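# Set the fallen green post upright inside the cyan circle

## Task

Pick up the green post lying on its side, turn it to stand on end so that its entire base lies within the cyan circle, put it down there, then open the fingers and move the gripper away from it.

## Robot and tools

ROBOT. One arm with six joints (waist, shoulder, elbow, wrist pitch, wrist yaw, wrist roll) and a two-finger parallel gripper. Joint ranges in rad: waist -3.054 to 3.054, shoulder 0.000 to 3.142, elbow 0.000 to 2.356, wrist pitch -1.571 to 1.571, wrist yaw -1.571 to 1.571, wrist roll -3.142 to 3.142. The fingers extend along the gripper's own +x axis and close along its y axis. The reported end_effector_position is the spot midway between the finger pads, 3 to 4 cm back from the tips. The arm's base may sit tilted on the table.

FRAME. All poses use the scene frame: origin on the table surface below the arm base, +z upward, +y to the left when facing along +x. Positions are in metres. Orientations are quaternions written w first (qw, qx, qy, qz).

ROW FORMAT. Every motion command is built from rows of 8 numbers: x, y, z, qw, qx, qy, qz, opening. The first seven form an absolute gripper pose in the scene frame, not an offset. opening runs from -1 to 1: +1 is wide open (0.088 m), about -0.80 is where empty fingers touch, and values below that change nothing. Closing fully takes at least about 0.5 s.

execute_actions(actions). actions is a list of actions; each action is a list of 1 to 15 rows; each row lasts one control step of 1/30 s, and a table shorter than 15 rows repeats its final row until 15 steps pass. An empty list moves nothing and just reports state and images. If any target lies more than 0.6 m from the gripper's starting position along any gripper axis, that action is rejected; a malformed action, or a first action failing that test against the latest reported state, rejects the whole call. Put the desired quaternion in every row, since the reported one may have drifted. Each step, the commanded pose is limited to within 70 mm and 16 degrees of the measured pose, and position wins over orientation when both cannot be met. After an action ends the arm only goes as far as the last limited pose, so a far target needs further actions.

move(target, speed, blocking). target is one row as above (absolute pose plus opening; the opening is applied at the start). speed is the path's top linear speed in m/s, 0.002 to 0.5, default 0.25; rotation is capped at twice that value in rad/s. The path is straight, 0.5 to 10 s long (cut off at 10 s), turns the short way, and ignores obstacles. The hand can lag, wander, or overshoot speed, mostly with the arm nearly stretched out. Faster contact hits harder; aiming deeper past a surface presses harder. The result adds a move: line: done (settled near target), off_target, moving, held (last step blocked by a check) or fault, plus limits (paced = pose clipped; held = some steps blocked, after which the arm may jump faster) and the remaining distance. blocking=false returns after 0.5 s while motion continues; until a result shows it finished, other moves and execute_actions are rejected, so use wait or stop.

wait(seconds): 0 to 10; the arm keeps its last command; returns early if a running move ends. stop(): brakes a running move (needs stopping distance); the fingers keep moving. zoom_image(camera, region): camera is cam_high, cam_low or cam_wrist; region is [x0, y0, x1, y1] in image pixels from the top-left, no larger than 504 by 504. finished_scene(scene): pass the current scene number; it is final, so call it only when the post stands in the circle and the gripper has let go and backed off.

RESULTS. The state gives the hand pose and linear/angular velocity. Joint positions and Joint velocities list the six joints then the pad gap in m. Hand target is the pose the controller is currently heading for. grip_measured is the finger opening on the command scale; it may be off by about 1 mm throughout, and reads up to about 3 mm (0.061) narrower when squeezing something hard. grip_effort_n is motor effort in N (negative closes), capped near 83 N, keeps some residual value at rest, and shows n/a when unknown. Step readings list positions at some steps, with HELD where a row was held back. A pose unreachable line means the clearance check altered or blocked the command. MOTOR HOT appears from 50 C; at 95 C an OVER-TEMPERATURE FAULT holds the arm, and if it stays hot the arm goes limp. Cameras: cam_high, cam_low, cam_wrist, each 504x504, with calibration given; fixed cameras may be off by a couple of degrees and millimetres.

GRIPPING AND CARE. To hold the post, command an opening roughly 0.07 below grip_measured; a smaller gap grips more gently. Pads give about 34 to 49 N. Joint friction can leave the hand short of target or tilted, and tiny moves may not happen, so check the pose after each motion and correct it. Contact torque reaching a joint's limit (waist 16.8, shoulder 20.8, elbow 20.8, wrist pitch 5.49, wrist yaw 5.47, wrist roll 5.13 N m, held weight included) freezes the arm for 10 s and skips the rest of the call. Small outside tugs or pushes may occur. Never let anything leave the table; avoid dropping the post, slamming down, striking or shoving hard. Lower the post gently until its base rests flat, open, then lift away.

Each tool is called as name(argument=value, ...) on one line, values as JSON.

## Session

execute_actions(actions=[])

Scene clock: 0.00 s.
end_effector_position=(+0.3675, -0.3004, +0.1181) grip_measured=+0.845 grip_effort_n=n/a end_effector_quat_wxyz=(+0.758, -0.423, +0.223, -0.443) end_effector_velocity=(-0.001, -0.001, -0.002) end_effector_angular_velocity=(+0.011, -0.000, -0.001)
Joint positions: [-0.324  2.924  1.036  1.201  0.443 -0.196  0.08 ]
Joint velocities: [-0.002  0.002  0.002 -0.007 -0.007  0.007 -0.   ]
Heat: hottest shoulder 28 °C (+0.0 °C/min).
Hand target: +0.368, -0.300, +0.118; +0.758, -0.423, +0.223, -0.443

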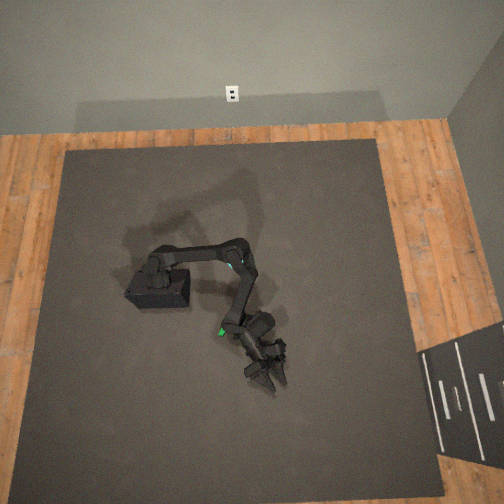

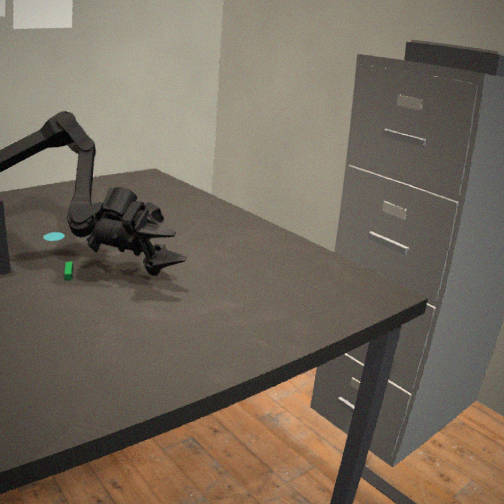

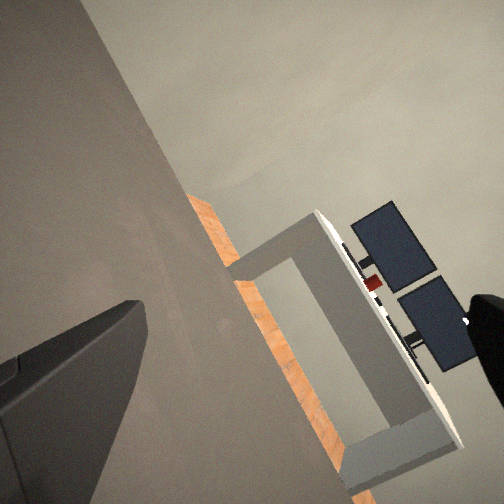

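move(target=[0.12,-0.3,0.3,0.707,0,0.707,0,1])

Scene clock: 3.73 s.
end_effector_position=(+0.1201, -0.2965, +0.3045) grip_measured=+1.000 grip_effort_n=15.1 end_effector_quat_wxyz=(+0.708, -0.010, +0.706, -0.012) end_effector_velocity=(-0.002, +0.002, +0.002) end_effector_angular_velocity=(+0.010, +0.008, +0.018)
Joint positions: [-1.281  2.805  2.08  -1.574 -0.192 -1.375  0.088]
Joint velocities: [-0.002  0.002  0.012 -0.022  0.007 -0.022  0.   ]
Heat: hottest shoulder 28 °C (+0.0 °C/min).
Hand target: +0.119, -0.299, +0.301; +0.706, -0.008, +0.708, -0.009
Off the commanded pose: 0.006 m, 2 deg.
joint sent to its limit — the command would take joint 4 (wrist pitch) past its lower limit, so that joint was sent only as far as its limit.
move: done
camera_calibration (this result's frames):
cam_wrist: T_world_to_cam=[[-0.0287409, -0.999569, 0.00591257, -0.28562], [-0.931103, 0.028923, 0.363607, 0.0427106], [-0.363621, 0.00494517, -0.931534, 0.401417], [0, 0, 0, 1]] pos_world=[0.177523, -0.288718, 0.360092]

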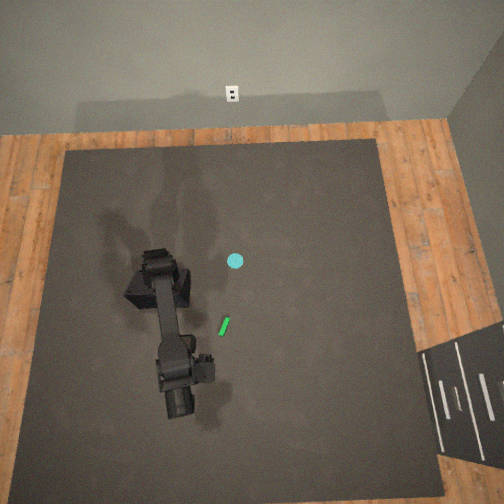

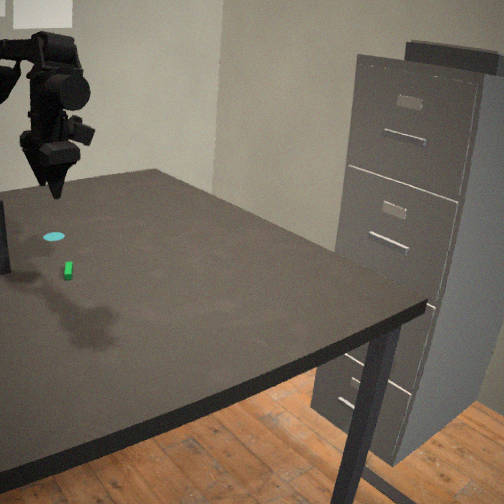

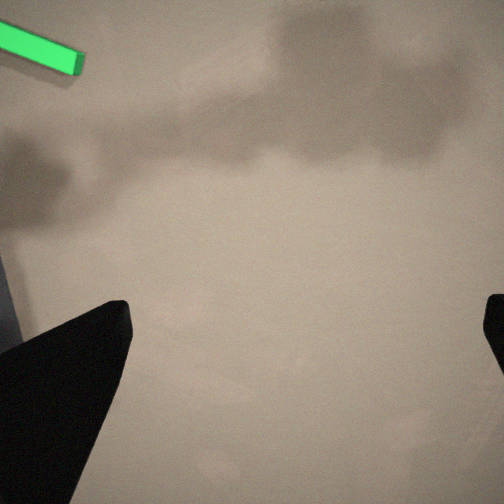

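move(target=[0.245,-0.04,0.1,0.314,-0.53,0.757,0.22,0.3])

Scene clock: 8.07 s.
end_effector_position=(+0.2389, -0.0426, +0.0968) grip_measured=+0.303 grip_effort_n=-18.4 end_effector_quat_wxyz=(+0.313, -0.524, +0.761, +0.220) end_effector_velocity=(-0.002, -0.001, +0.002) end_effector_angular_velocity=(-0.005, +0.010, -0.000)
Joint positions: [-0.003  1.985  0.895 -0.728 -0.021 -1.343  0.054]
Joint velocities: [-0.002 -0.002 -0.002 -0.007  0.007 -0.007 -0.   ]
Heat: hottest shoulder 29 °C (+7.4 °C/min).
Hand target: +0.244, -0.040, +0.099; +0.315, -0.532, +0.756, +0.217
Off the commanded pose: 0.007 m, 1 deg.
move: done
camera_calibration (this result's frames):
cam_wrist: T_world_to_cam=[[0.921999, -0.387154, -0.00544415, -0.227134], [-0.149987, -0.370083, 0.916811, -0.0356194], [-0.356962, -0.844482, -0.399284, 0.160573], [0, 0, 0, 1]] pos_world=[0.261394, 0.0344834, 0.0955342]

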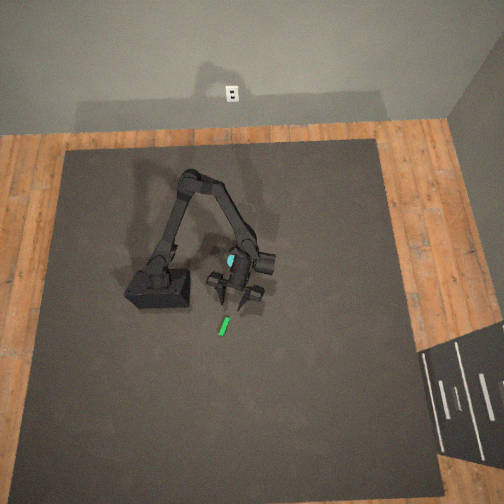

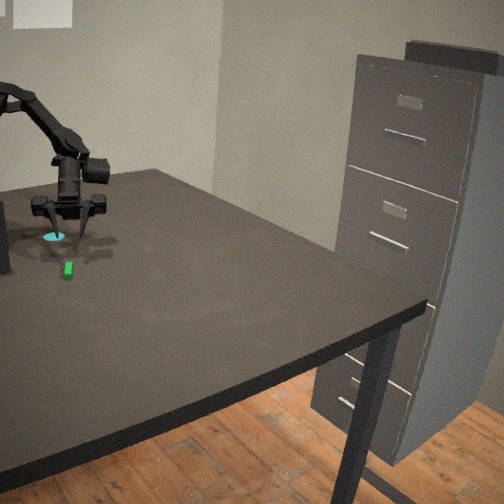

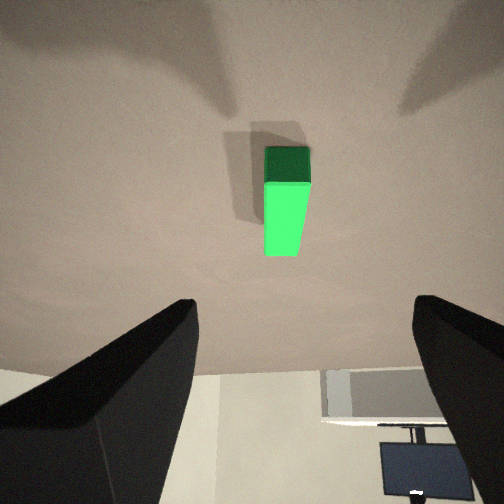

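move(target=[0.225,-0.085,0.032,0.314,-0.53,0.757,0.22,0.3], speed=0.1)

Scene clock: 9.40 s.
end_effector_position=(+0.2292, -0.0840, +0.0345) grip_measured=+0.303 grip_effort_n=-17.9 end_effector_quat_wxyz=(+0.315, -0.535, +0.753, +0.218) end_effector_velocity=(-0.007, -0.002, +0.001) end_effector_angular_velocity=(-0.007, +0.027, -0.017)
Joint positions: [ 0.053  2.212  0.811 -0.388 -0.029 -1.292  0.054]
Joint velocities: [-0.002  0.007 -0.002 -0.022  0.007 -0.007 -0.   ]
Heat: hottest shoulder 29 °C (+6.4 °C/min).
Hand target: +0.225, -0.085, +0.032; +0.314, -0.530, +0.756, +0.220
Off the commanded pose: 0.005 m, 1 deg.
move: done
camera_calibration (this result's frames):
cam_wrist: T_world_to_cam=[[0.930315, -0.366618, 0.0102685, -0.235289], [-0.15598, -0.370159, 0.91578, 0.00607839], [-0.33194, -0.853565, -0.40155, 0.0909585], [0, 0, 0, 1]] pos_world=[0.250034, -0.0063722, 0.033374]

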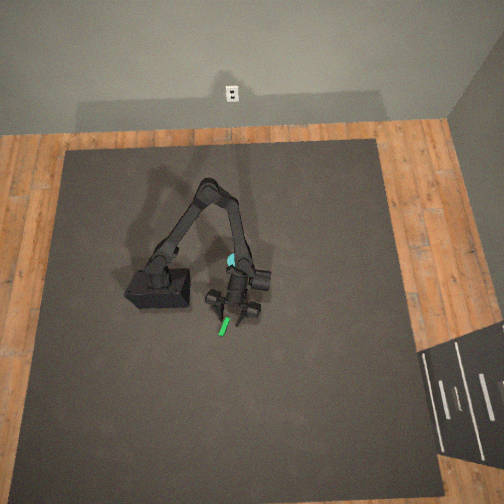

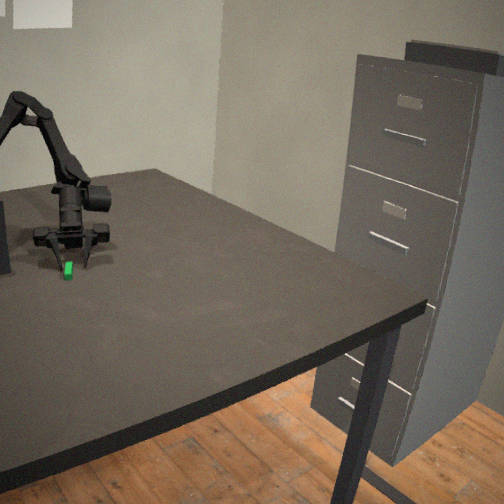

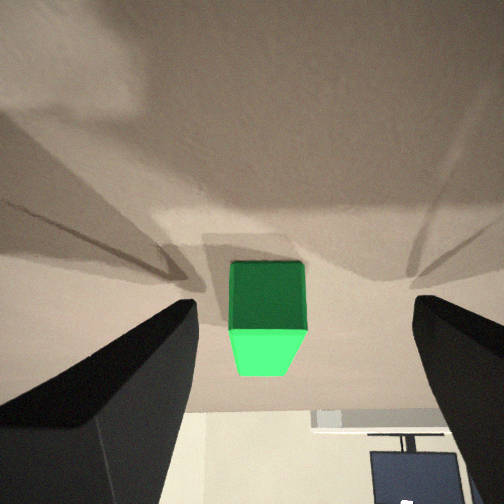

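move(target=[0.208,-0.103,0.027,0.314,-0.53,0.757,0.22,0.3], speed=0.06)

move(target=[0.208,-0.103,0.027,0.314,-0.53,0.757,0.22,-0.7])

move(target=[0.23,-0.06,0.14,0.314,-0.53,0.757,0.22,-0.7], speed=0.15)

move(target=[0.2,0.06,0.13,0.892,-0.099,0.37,0.239,-0.7])

Scene clock: 10.37 s.
end_effector_position=(+0.2138, -0.1008, +0.0295) grip_measured=+0.302 grip_effort_n=-17.9 end_effector_quat_wxyz=(+0.317, -0.536, +0.752, +0.218) end_effector_velocity=(-0.005, -0.000, -0.001) end_effector_angular_velocity=(+0.009, +0.007, -0.003)
Joint positions: [ 0.021  2.252  0.747 -0.283 -0.023 -1.323  0.054]
Joint velocities: [-0.002  0.002 -0.012  0.007 -0.007 -0.007 -0.   ]
Heat: hottest shoulder 29 °C (+5.8 °C/min).
Hand target: +0.208, -0.103, +0.027; +0.314, -0.530, +0.757, +0.220
Off the commanded pose: 0.007 m, 1 deg.
move: done
camera_calibration (this result's frames):
cam_wrist: T_world_to_cam=[[0.930746, -0.365434, 0.0130069, -0.22708], [-0.158309, -0.370633, 0.915188, 0.00248563], [-0.32962, -0.853867, -0.402817, 0.0689468], [0, 0, 0, 1]] pos_world=[0.234474, -0.0231903, 0.0284517]

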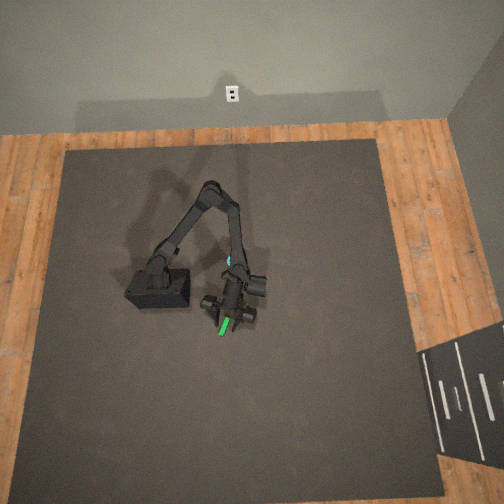

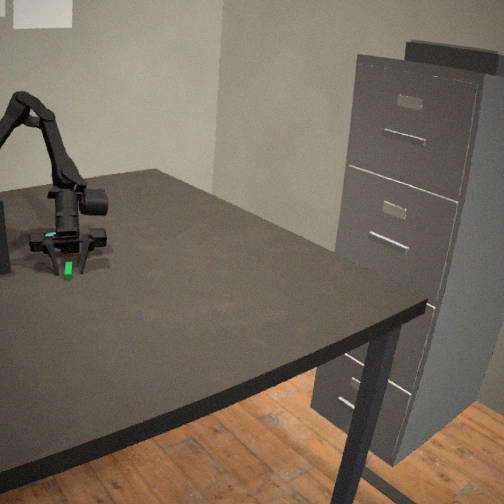

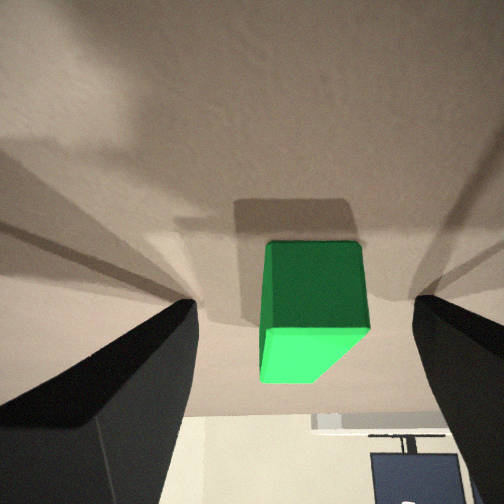

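Scene clock: 11.07 s.
end_effector_position=(+0.2136, -0.1014, +0.0298) grip_measured=-0.499 grip_effort_n=-83.5 end_effector_quat_wxyz=(+0.316, -0.536, +0.752, +0.216) end_effector_velocity=(-0.002, -0.001, +0.002) end_effector_angular_velocity=(-0.006, +0.010, -0.001)
Joint positions: [ 0.02   2.252  0.746 -0.281 -0.019 -1.323  0.015]
Joint velocities: [-0.002 -0.002 -0.002 -0.007  0.007 -0.007  0.   ]
Heat: hottest shoulder 29 °C (+5.4 °C/min).
Hand target: +0.208, -0.103, +0.027; +0.314, -0.530, +0.757, +0.220
Off the commanded pose: 0.006 m, 1 deg.
move: done
camera_calibration (this result's frames):
cam_wrist: T_world_to_cam=[[0.931041, -0.364627, 0.01448, -0.227202], [-0.158254, -0.367696, 0.916381, 0.00226074], [-0.328813, -0.85548, -0.400044, 0.0680922], [0, 0, 0, 1]] pos_world=[0.234282, -0.0237611, 0.0284581]

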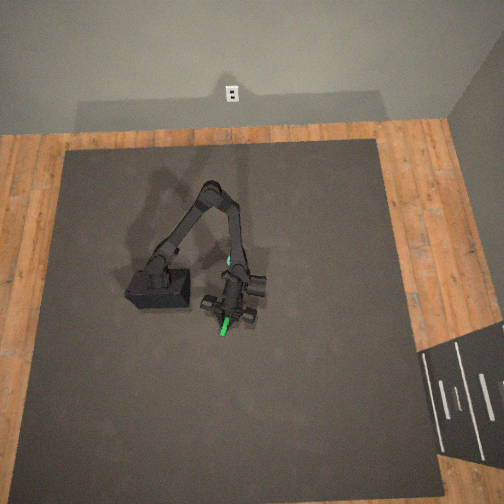

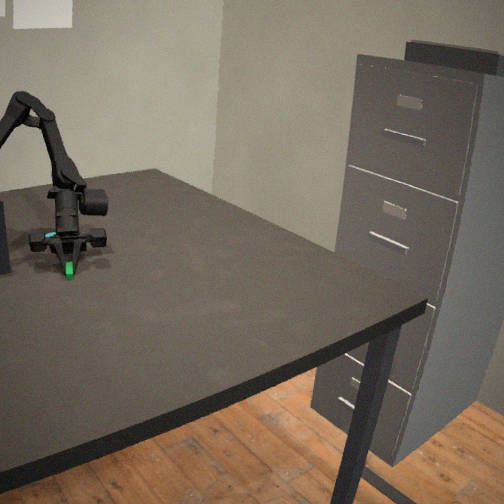

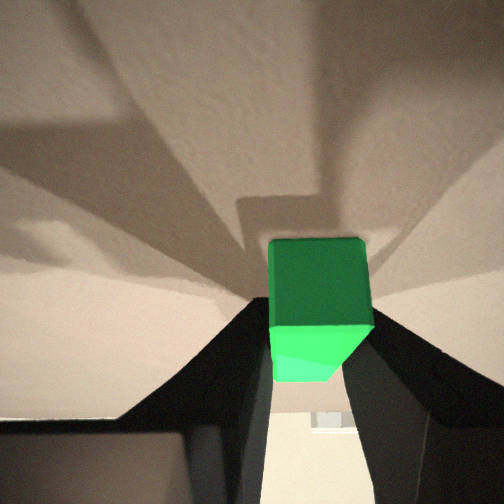

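Scene clock: 12.33 s.
end_effector_position=(+0.2257, -0.0605, +0.1362) grip_measured=-0.499 grip_effort_n=-83.5 end_effector_quat_wxyz=(+0.312, -0.524, +0.761, +0.223) end_effector_velocity=(-0.007, +0.002, -0.001) end_effector_angular_velocity=(+0.017, +0.029, -0.005)
Joint positions: [-0.158  1.913  0.872 -0.779  0.014 -1.498  0.015]
Joint velocities: [-0.002 -0.002 -0.007 -0.022 -0.007 -0.022  0.   ]
Heat: hottest shoulder 30 °C (+9.7 °C/min).
Hand target: +0.229, -0.060, +0.140; +0.314, -0.529, +0.757, +0.220
Off the commanded pose: 0.006 m, 1 deg.
move: done
camera_calibration (this result's frames):
cam_wrist: T_world_to_cam=[[0.922549, -0.385715, -0.0112631, -0.220937], [-0.145498, -0.374738, 0.915643, -0.0815306], [-0.357398, -0.843086, -0.401835, 0.157131], [0, 0, 0, 1]] pos_world=[0.248121, 0.0167034, 0.135305]

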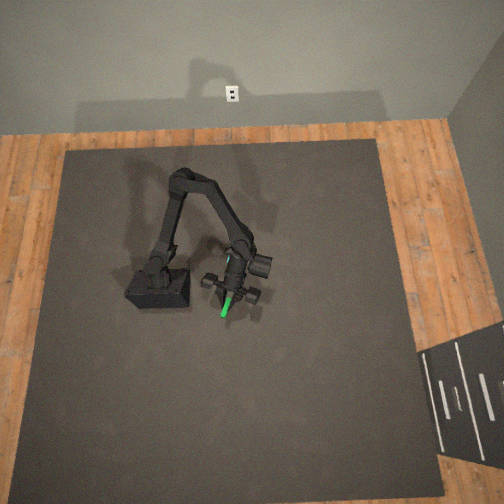

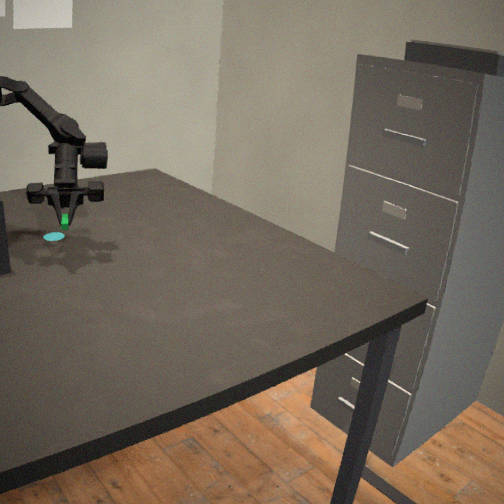

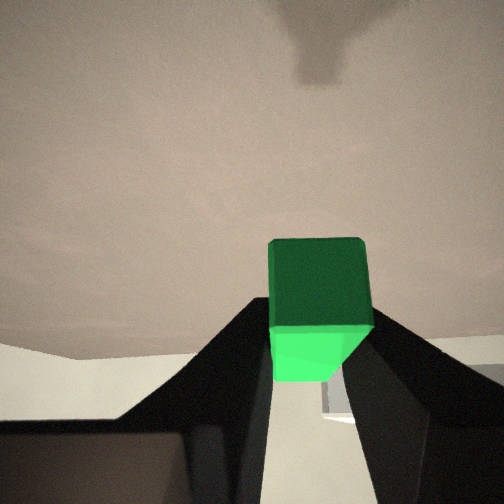

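Scene clock: 16.33 s.
end_effector_position=(+0.2020, +0.0586, +0.1305) grip_measured=-0.499 grip_effort_n=-83.5 end_effector_quat_wxyz=(+0.892, -0.097, +0.370, +0.241) end_effector_velocity=(-0.003, +0.002, -0.001) end_effector_angular_velocity=(+0.014, -0.012, -0.003)
Joint positions: [-0.529  1.473  0.077  0.317 -1.288 -0.386  0.015]
Joint velocities: [ 0.002 -0.002 -0.037  0.095 -0.007  0.066 -0.   ]
Heat: hottest shoulder 30 °C (+7.3 °C/min).
Hand target: +0.200, +0.059, +0.129; +0.892, -0.096, +0.371, +0.239
Off the commanded pose: 0.002 m, 0 deg.
move: done
camera_calibration (this result's frames):
cam_wrist: T_world_to_cam=[[0.49941, -0.865405, -0.0407859, -0.0357425], [-0.802074, -0.44404, -0.399381, 0.273157], [0.327516, 0.232168, -0.915877, 0.112492], [0, 0, 0, 1]] pos_world=[0.2001, 0.064244, 0.210665]

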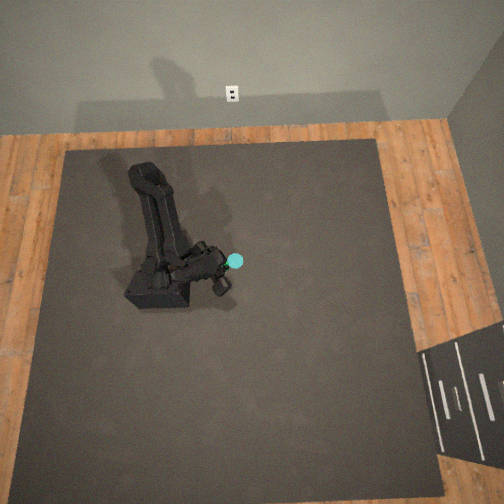

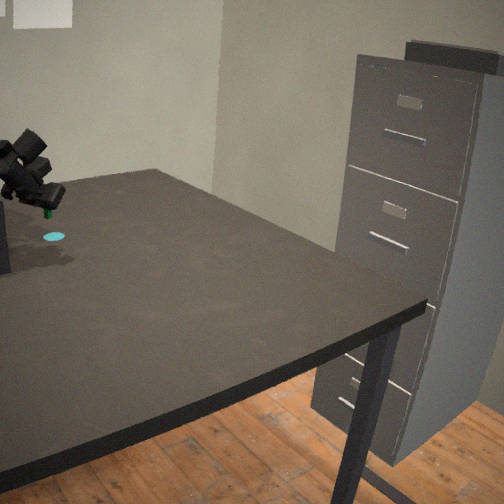

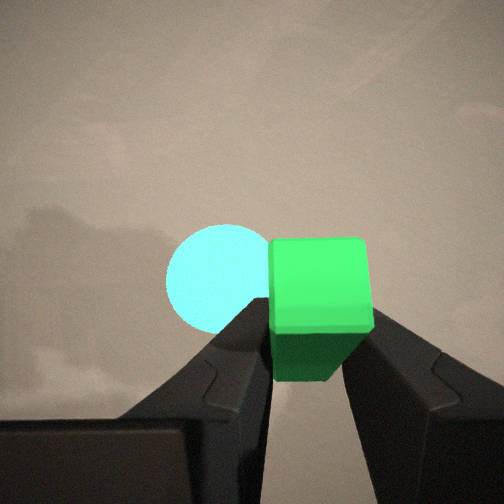

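move(target=[0.233,0.114,0.078,0.892,-0.099,0.37,0.239,-0.7], speed=0.1)

zoom_image(camera="cam_low", region=[0,160,120,280])

Scene clock: 17.73 s.
end_effector_position=(+0.2356, +0.1155, +0.0799) grip_measured=-0.499 grip_effort_n=-83.5 end_effector_quat_wxyz=(+0.885, -0.104, +0.383, +0.245) end_effector_velocity=(+0.003, -0.004, -0.001) end_effector_angular_velocity=(+0.011, -0.018, -0.010)
Joint positions: [ 0.071  1.792  0.005  1.39  -0.821  0.372  0.015]
Joint velocities: [-0.007  0.1   -0.002  0.125  0.007  0.022 -0.   ]
Heat: hottest shoulder 29 °C (+3.4 °C/min).
Hand target: +0.234, +0.114, +0.078; +0.884, -0.101, +0.386, +0.243
Off the commanded pose: 0.004 m, 2 deg.
joint sent to its limit — the command would take joint 3 (elbow) past its lower limit, so that joint was sent only as far as its limit.
move: done
camera_calibration (this result's frames):
cam_wrist: T_world_to_cam=[[0.510996, -0.858682, -0.0393565, -0.0089204], [-0.80517, -0.462115, -0.371688, 0.305825], [0.300974, 0.221619, -0.927523, 0.050304], [0, 0, 0, 1]] pos_world=[0.235659, 0.122518, 0.159978]

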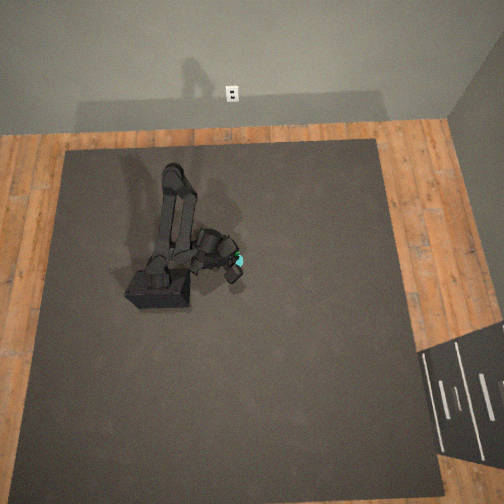

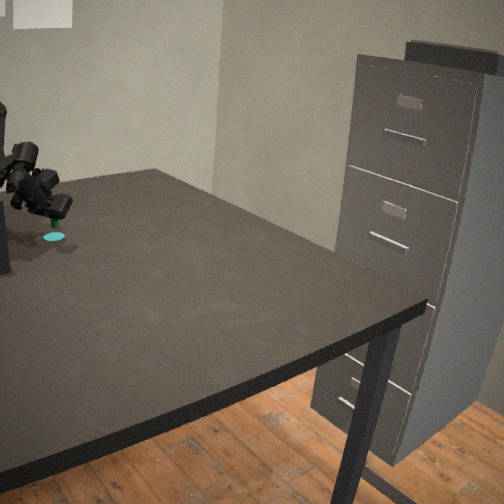

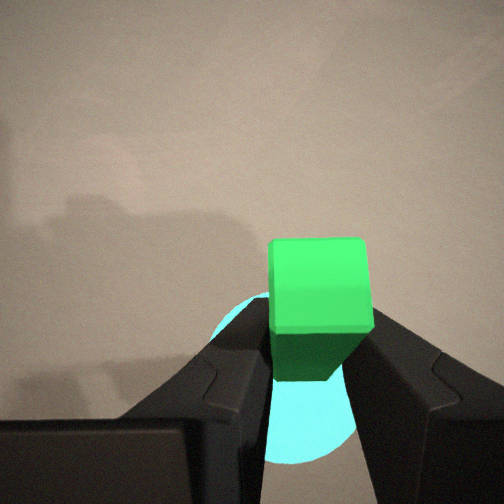

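Region (0, 160, 120, 280) of cam_low's 504x504 image, scaled by 4.200, with more detail than that image has.

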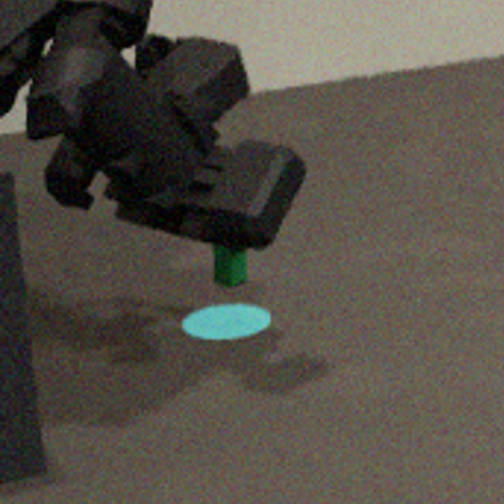

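move(target=[0.245,0.146,0.08,0.8,0.191,0.332,-0.462,-0.7])

zoom_image(camera="cam_low", region=[0,160,120,280])

Scene clock: 21.47 s.
end_effector_position=(+0.2429, +0.1462, +0.0825) grip_measured=-0.499 grip_effort_n=-83.5 end_effector_quat_wxyz=(+0.804, +0.190, +0.330, -0.458) end_effector_velocity=(-0.005, -0.004, -0.000) end_effector_angular_velocity=(-0.007, +0.014, -0.023)
Joint positions: [ 0.642  1.385  0.765 -0.6    0.171  1.782  0.015]
Joint velocities: [-0.002  0.002 -0.002 -0.022 -0.007  0.007  0.   ]
Heat: hottest shoulder 29 °C (+2.8 °C/min).
Hand target: +0.244, +0.146, +0.081; +0.802, +0.190, +0.330, -0.461
Off the commanded pose: 0.003 m, 1 deg.
move: done
camera_calibration (this result's frames):
cam_wrist: T_world_to_cam=[[-0.86071, -0.507567, -0.0394164, 0.295627], [-0.45091, 0.795993, -0.403826, 0.0595169], [0.236344, -0.329804, -0.913986, 0.138861], [0, 0, 0, 1]] pos_world=[0.248467, 0.148472, 0.162604]

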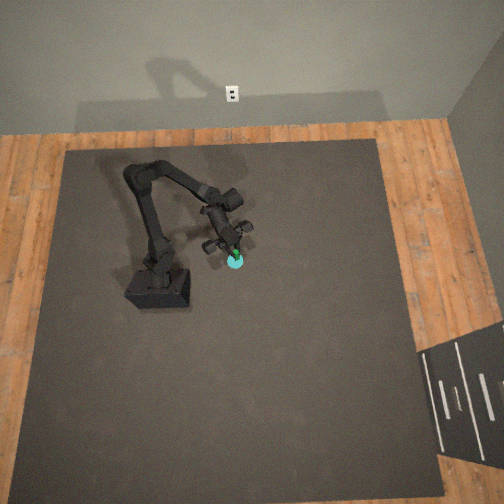

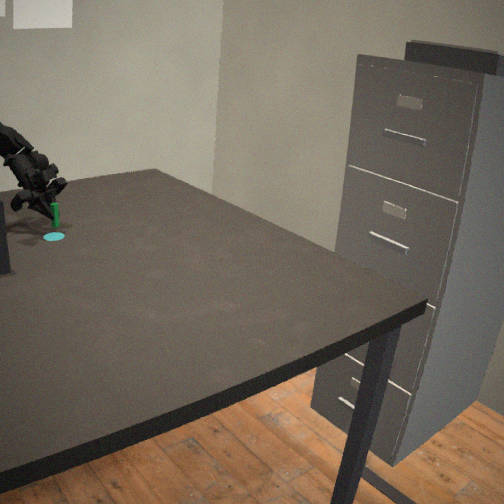

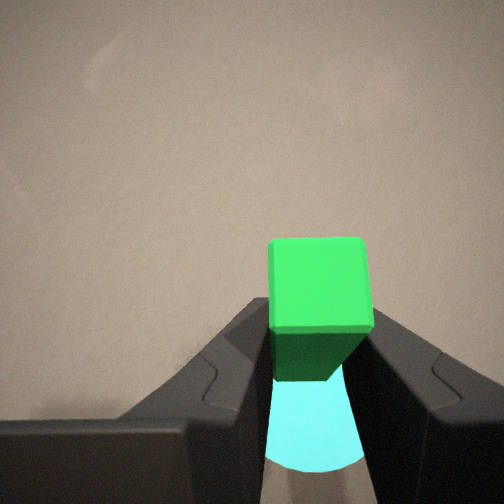

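Region (0, 160, 120, 280) of cam_low's 504x504 image, scaled by 4.200, with more detail than that image has.

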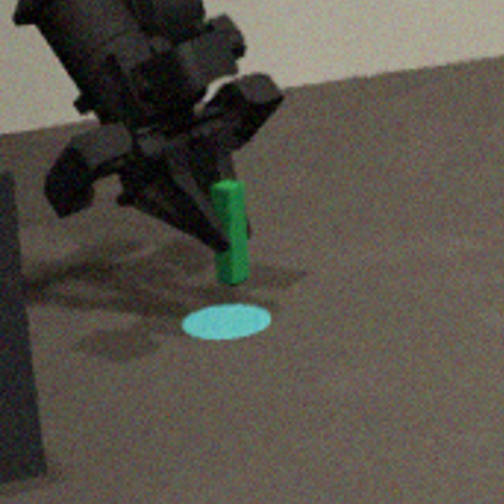

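move(target=[0.232,0.149,0.055,0.8,0.191,0.332,-0.462,-0.7], speed=0.04)

zoom_image(camera="cam_low", region=[0,160,120,280])

Scene clock: 22.60 s.
end_effector_position=(+0.2337, +0.1532, +0.0575) grip_measured=-0.499 grip_effort_n=-83.5 end_effector_quat_wxyz=(+0.802, +0.196, +0.333, -0.456) end_effector_velocity=(-0.001, -0.002, +0.002) end_effector_angular_velocity=(-0.013, +0.002, +0.001)
Joint positions: [ 0.735  1.435  0.75  -0.545  0.19   1.876  0.015]
Joint velocities: [-0.002 -0.002 -0.002 -0.007  0.007 -0.007  0.   ]
Heat: hottest shoulder 29 °C (+2.7 °C/min).
Hand target: +0.232, +0.149, +0.055; +0.800, +0.191, +0.332, -0.462
Off the commanded pose: 0.005 m, 1 deg.
move: done
camera_calibration (this result's frames):
cam_wrist: T_world_to_cam=[[-0.861799, -0.505132, -0.0463001, 0.290571], [-0.449568, 0.802885, -0.391489, 0.0376653], [0.234927, -0.31657, -0.919017, 0.119105], [0, 0, 0, 1]] pos_world=[0.239366, 0.154241, 0.137659]

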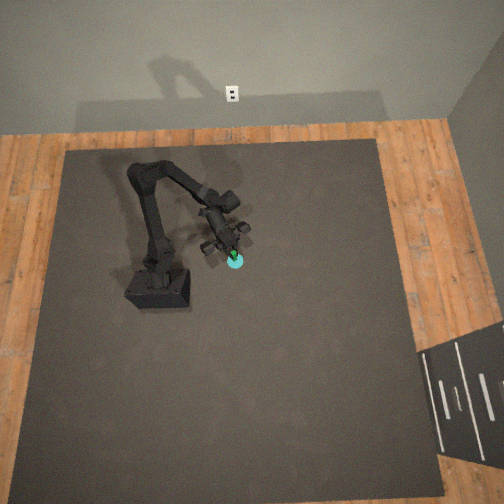

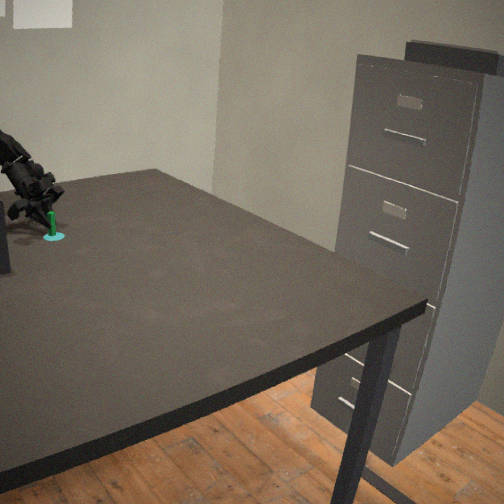

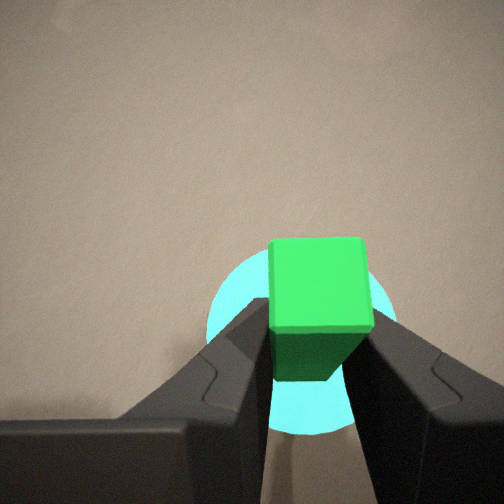

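Region (0, 160, 120, 280) of cam_low's 504x504 image, scaled by 4.200, with more detail than that image has.

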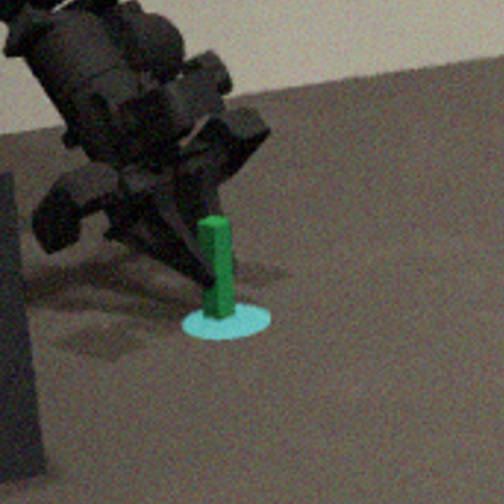

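Nearly down; a few mm more.

move(target=[0.234,0.146,0.05,0.8,0.191,0.332,-0.462,-0.7], speed=0.02)

move(target=[0.234,0.146,0.051,0.8,0.191,0.332,-0.462,0.3])

move(target=[0.2,0.205,0.13,0.8,0.191,0.332,-0.462,0.3], speed=0.15)

Scene clock: 23.43 s.
end_effector_position=(+0.2364, +0.1511, +0.0540) grip_measured=-0.499 grip_effort_n=-83.5 end_effector_quat_wxyz=(+0.804, +0.195, +0.330, -0.455) end_effector_velocity=(+0.001, -0.001, +0.000) end_effector_angular_velocity=(-0.006, -0.004, +0.006)
Joint positions: [ 0.735  1.452  0.746 -0.52   0.198  1.876  0.015]
Joint velocities: [-0.002  0.002 -0.002  0.007  0.007 -0.007  0.   ]
Heat: hottest shoulder 29 °C (+2.6 °C/min).
Hand target: +0.234, +0.146, +0.050; +0.800, +0.191, +0.332, -0.462
Off the commanded pose: 0.007 m, 1 deg.
move: done
camera_calibration (this result's frames):
cam_wrist: T_world_to_cam=[[-0.860001, -0.507825, -0.0501149, 0.29181], [-0.449342, 0.800166, -0.397273, 0.039821], [0.241845, -0.319136, -0.916331, 0.113207], [0, 0, 0, 1]] pos_world=[0.241472, 0.152453, 0.134178]

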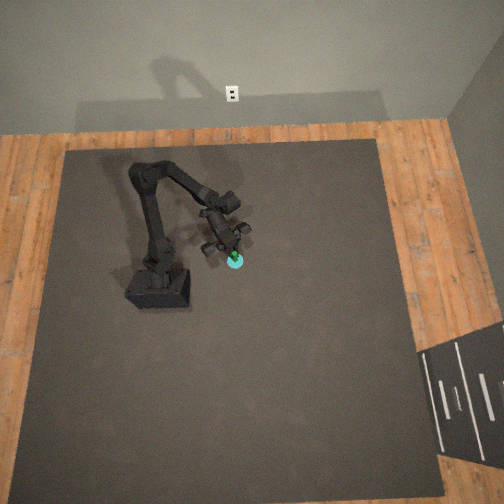

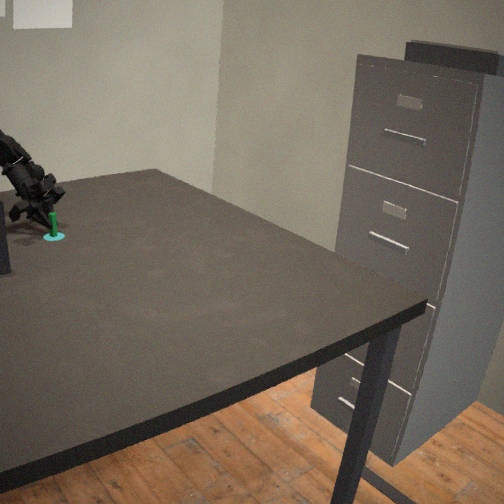

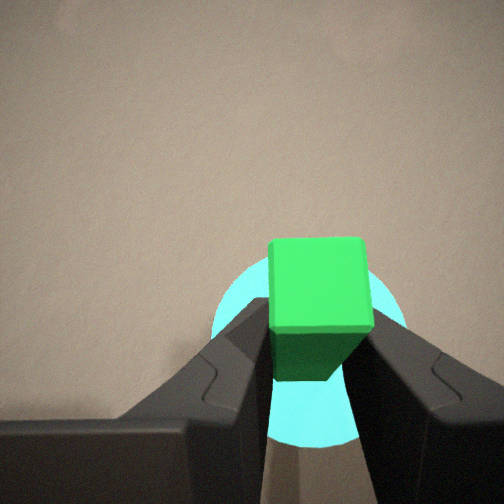

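Scene clock: 24.13 s.
end_effector_position=(+0.2361, +0.1506, +0.0536) grip_measured=+0.297 grip_effort_n=15.6 end_effector_quat_wxyz=(+0.803, +0.195, +0.330, -0.455) end_effector_velocity=(-0.004, -0.002, -0.003) end_effector_angular_velocity=(+0.002, +0.027, -0.010)
Joint positions: [ 0.735  1.453  0.744 -0.519  0.197  1.876  0.054]
Joint velocities: [-0.002  0.007 -0.002 -0.007 -0.022 -0.007  0.   ]
Heat: hottest shoulder 29 °C (+2.5 °C/min).
Hand target: +0.234, +0.146, +0.051; +0.800, +0.191, +0.332, -0.462
Off the commanded pose: 0.006 m, 1 deg.
move: done
camera_calibration (this result's frames):
cam_wrist: T_world_to_cam=[[-0.860328, -0.507348, -0.0493412, 0.29126], [-0.449268, 0.800432, -0.396821, 0.0398667], [0.240821, -0.319229, -0.916569, 0.113003], [0, 0, 0, 1]] pos_world=[0.241277, 0.151933, 0.133766]

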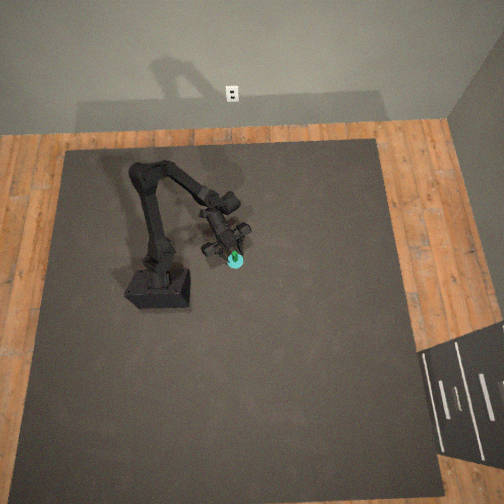

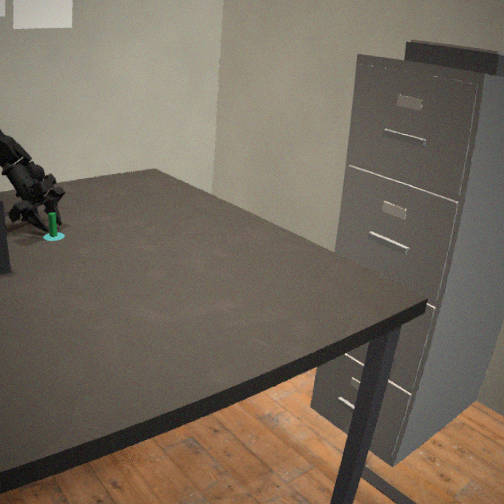

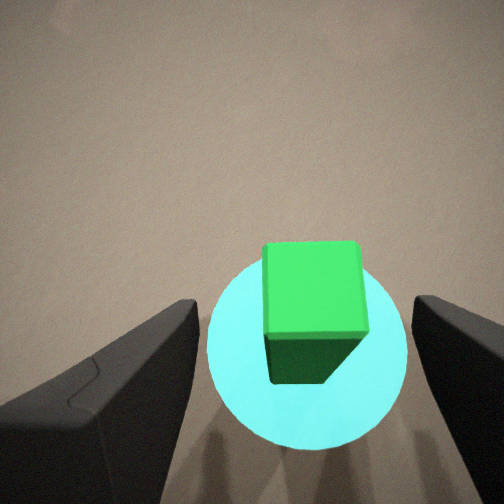

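Scene clock: 25.27 s.
end_effector_position=(+0.1990, +0.2003, +0.1274) grip_measured=+0.297 grip_effort_n=15.6 end_effector_quat_wxyz=(+0.797, +0.186, +0.333, -0.468) end_effector_velocity=(-0.001, +0.001, +0.002) end_effector_angular_velocity=(+0.004, +0.007, +0.003)
Joint positions: [ 0.793  1.225  0.944 -0.992  0.209  1.934  0.054]
Joint velocities: [-0.002 -0.007  0.002 -0.007 -0.007 -0.007 -0.   ]
Heat: hottest shoulder 30 °C (+4.7 °C/min).
Hand target: +0.200, +0.204, +0.130; +0.800, +0.191, +0.332, -0.462
Off the commanded pose: 0.005 m, 1 deg.
move: done
camera_calibration (this result's frames):
cam_wrist: T_world_to_cam=[[-0.871, -0.490826, -0.0211994, 0.283477], [-0.442142, 0.801959, -0.401712, 0.0115235], [0.214172, -0.340518, -0.915521, 0.214872], [0, 0, 0, 1]] pos_world=[0.205984, 0.203064, 0.207358]

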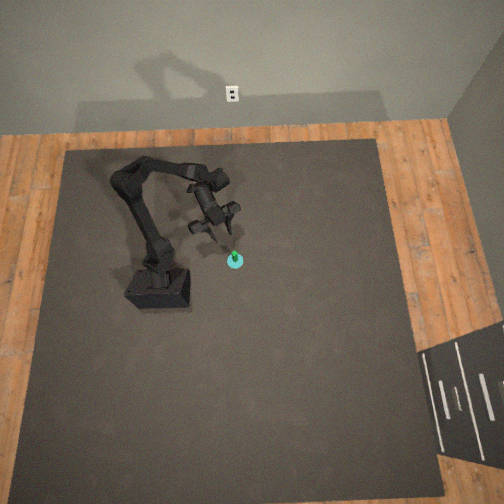

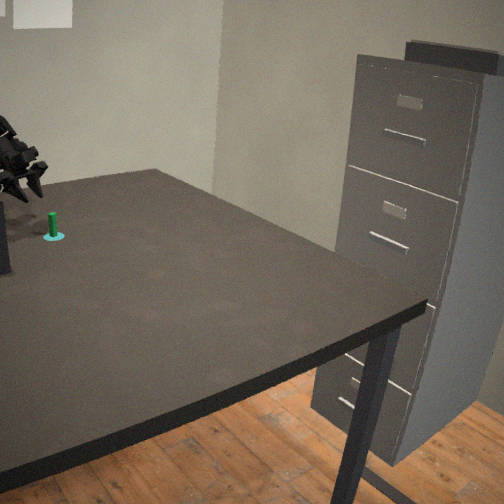

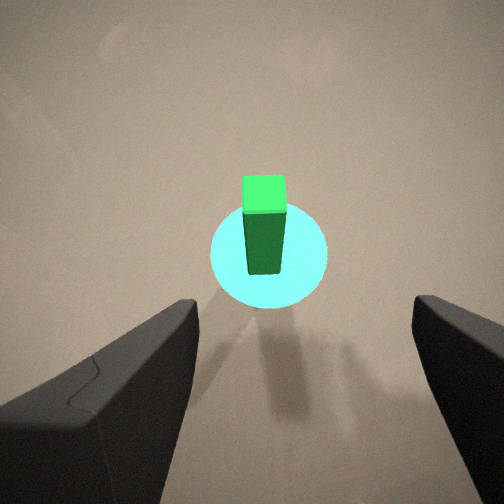

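finished_scene(scene=1)

The scene is finished: the task was done.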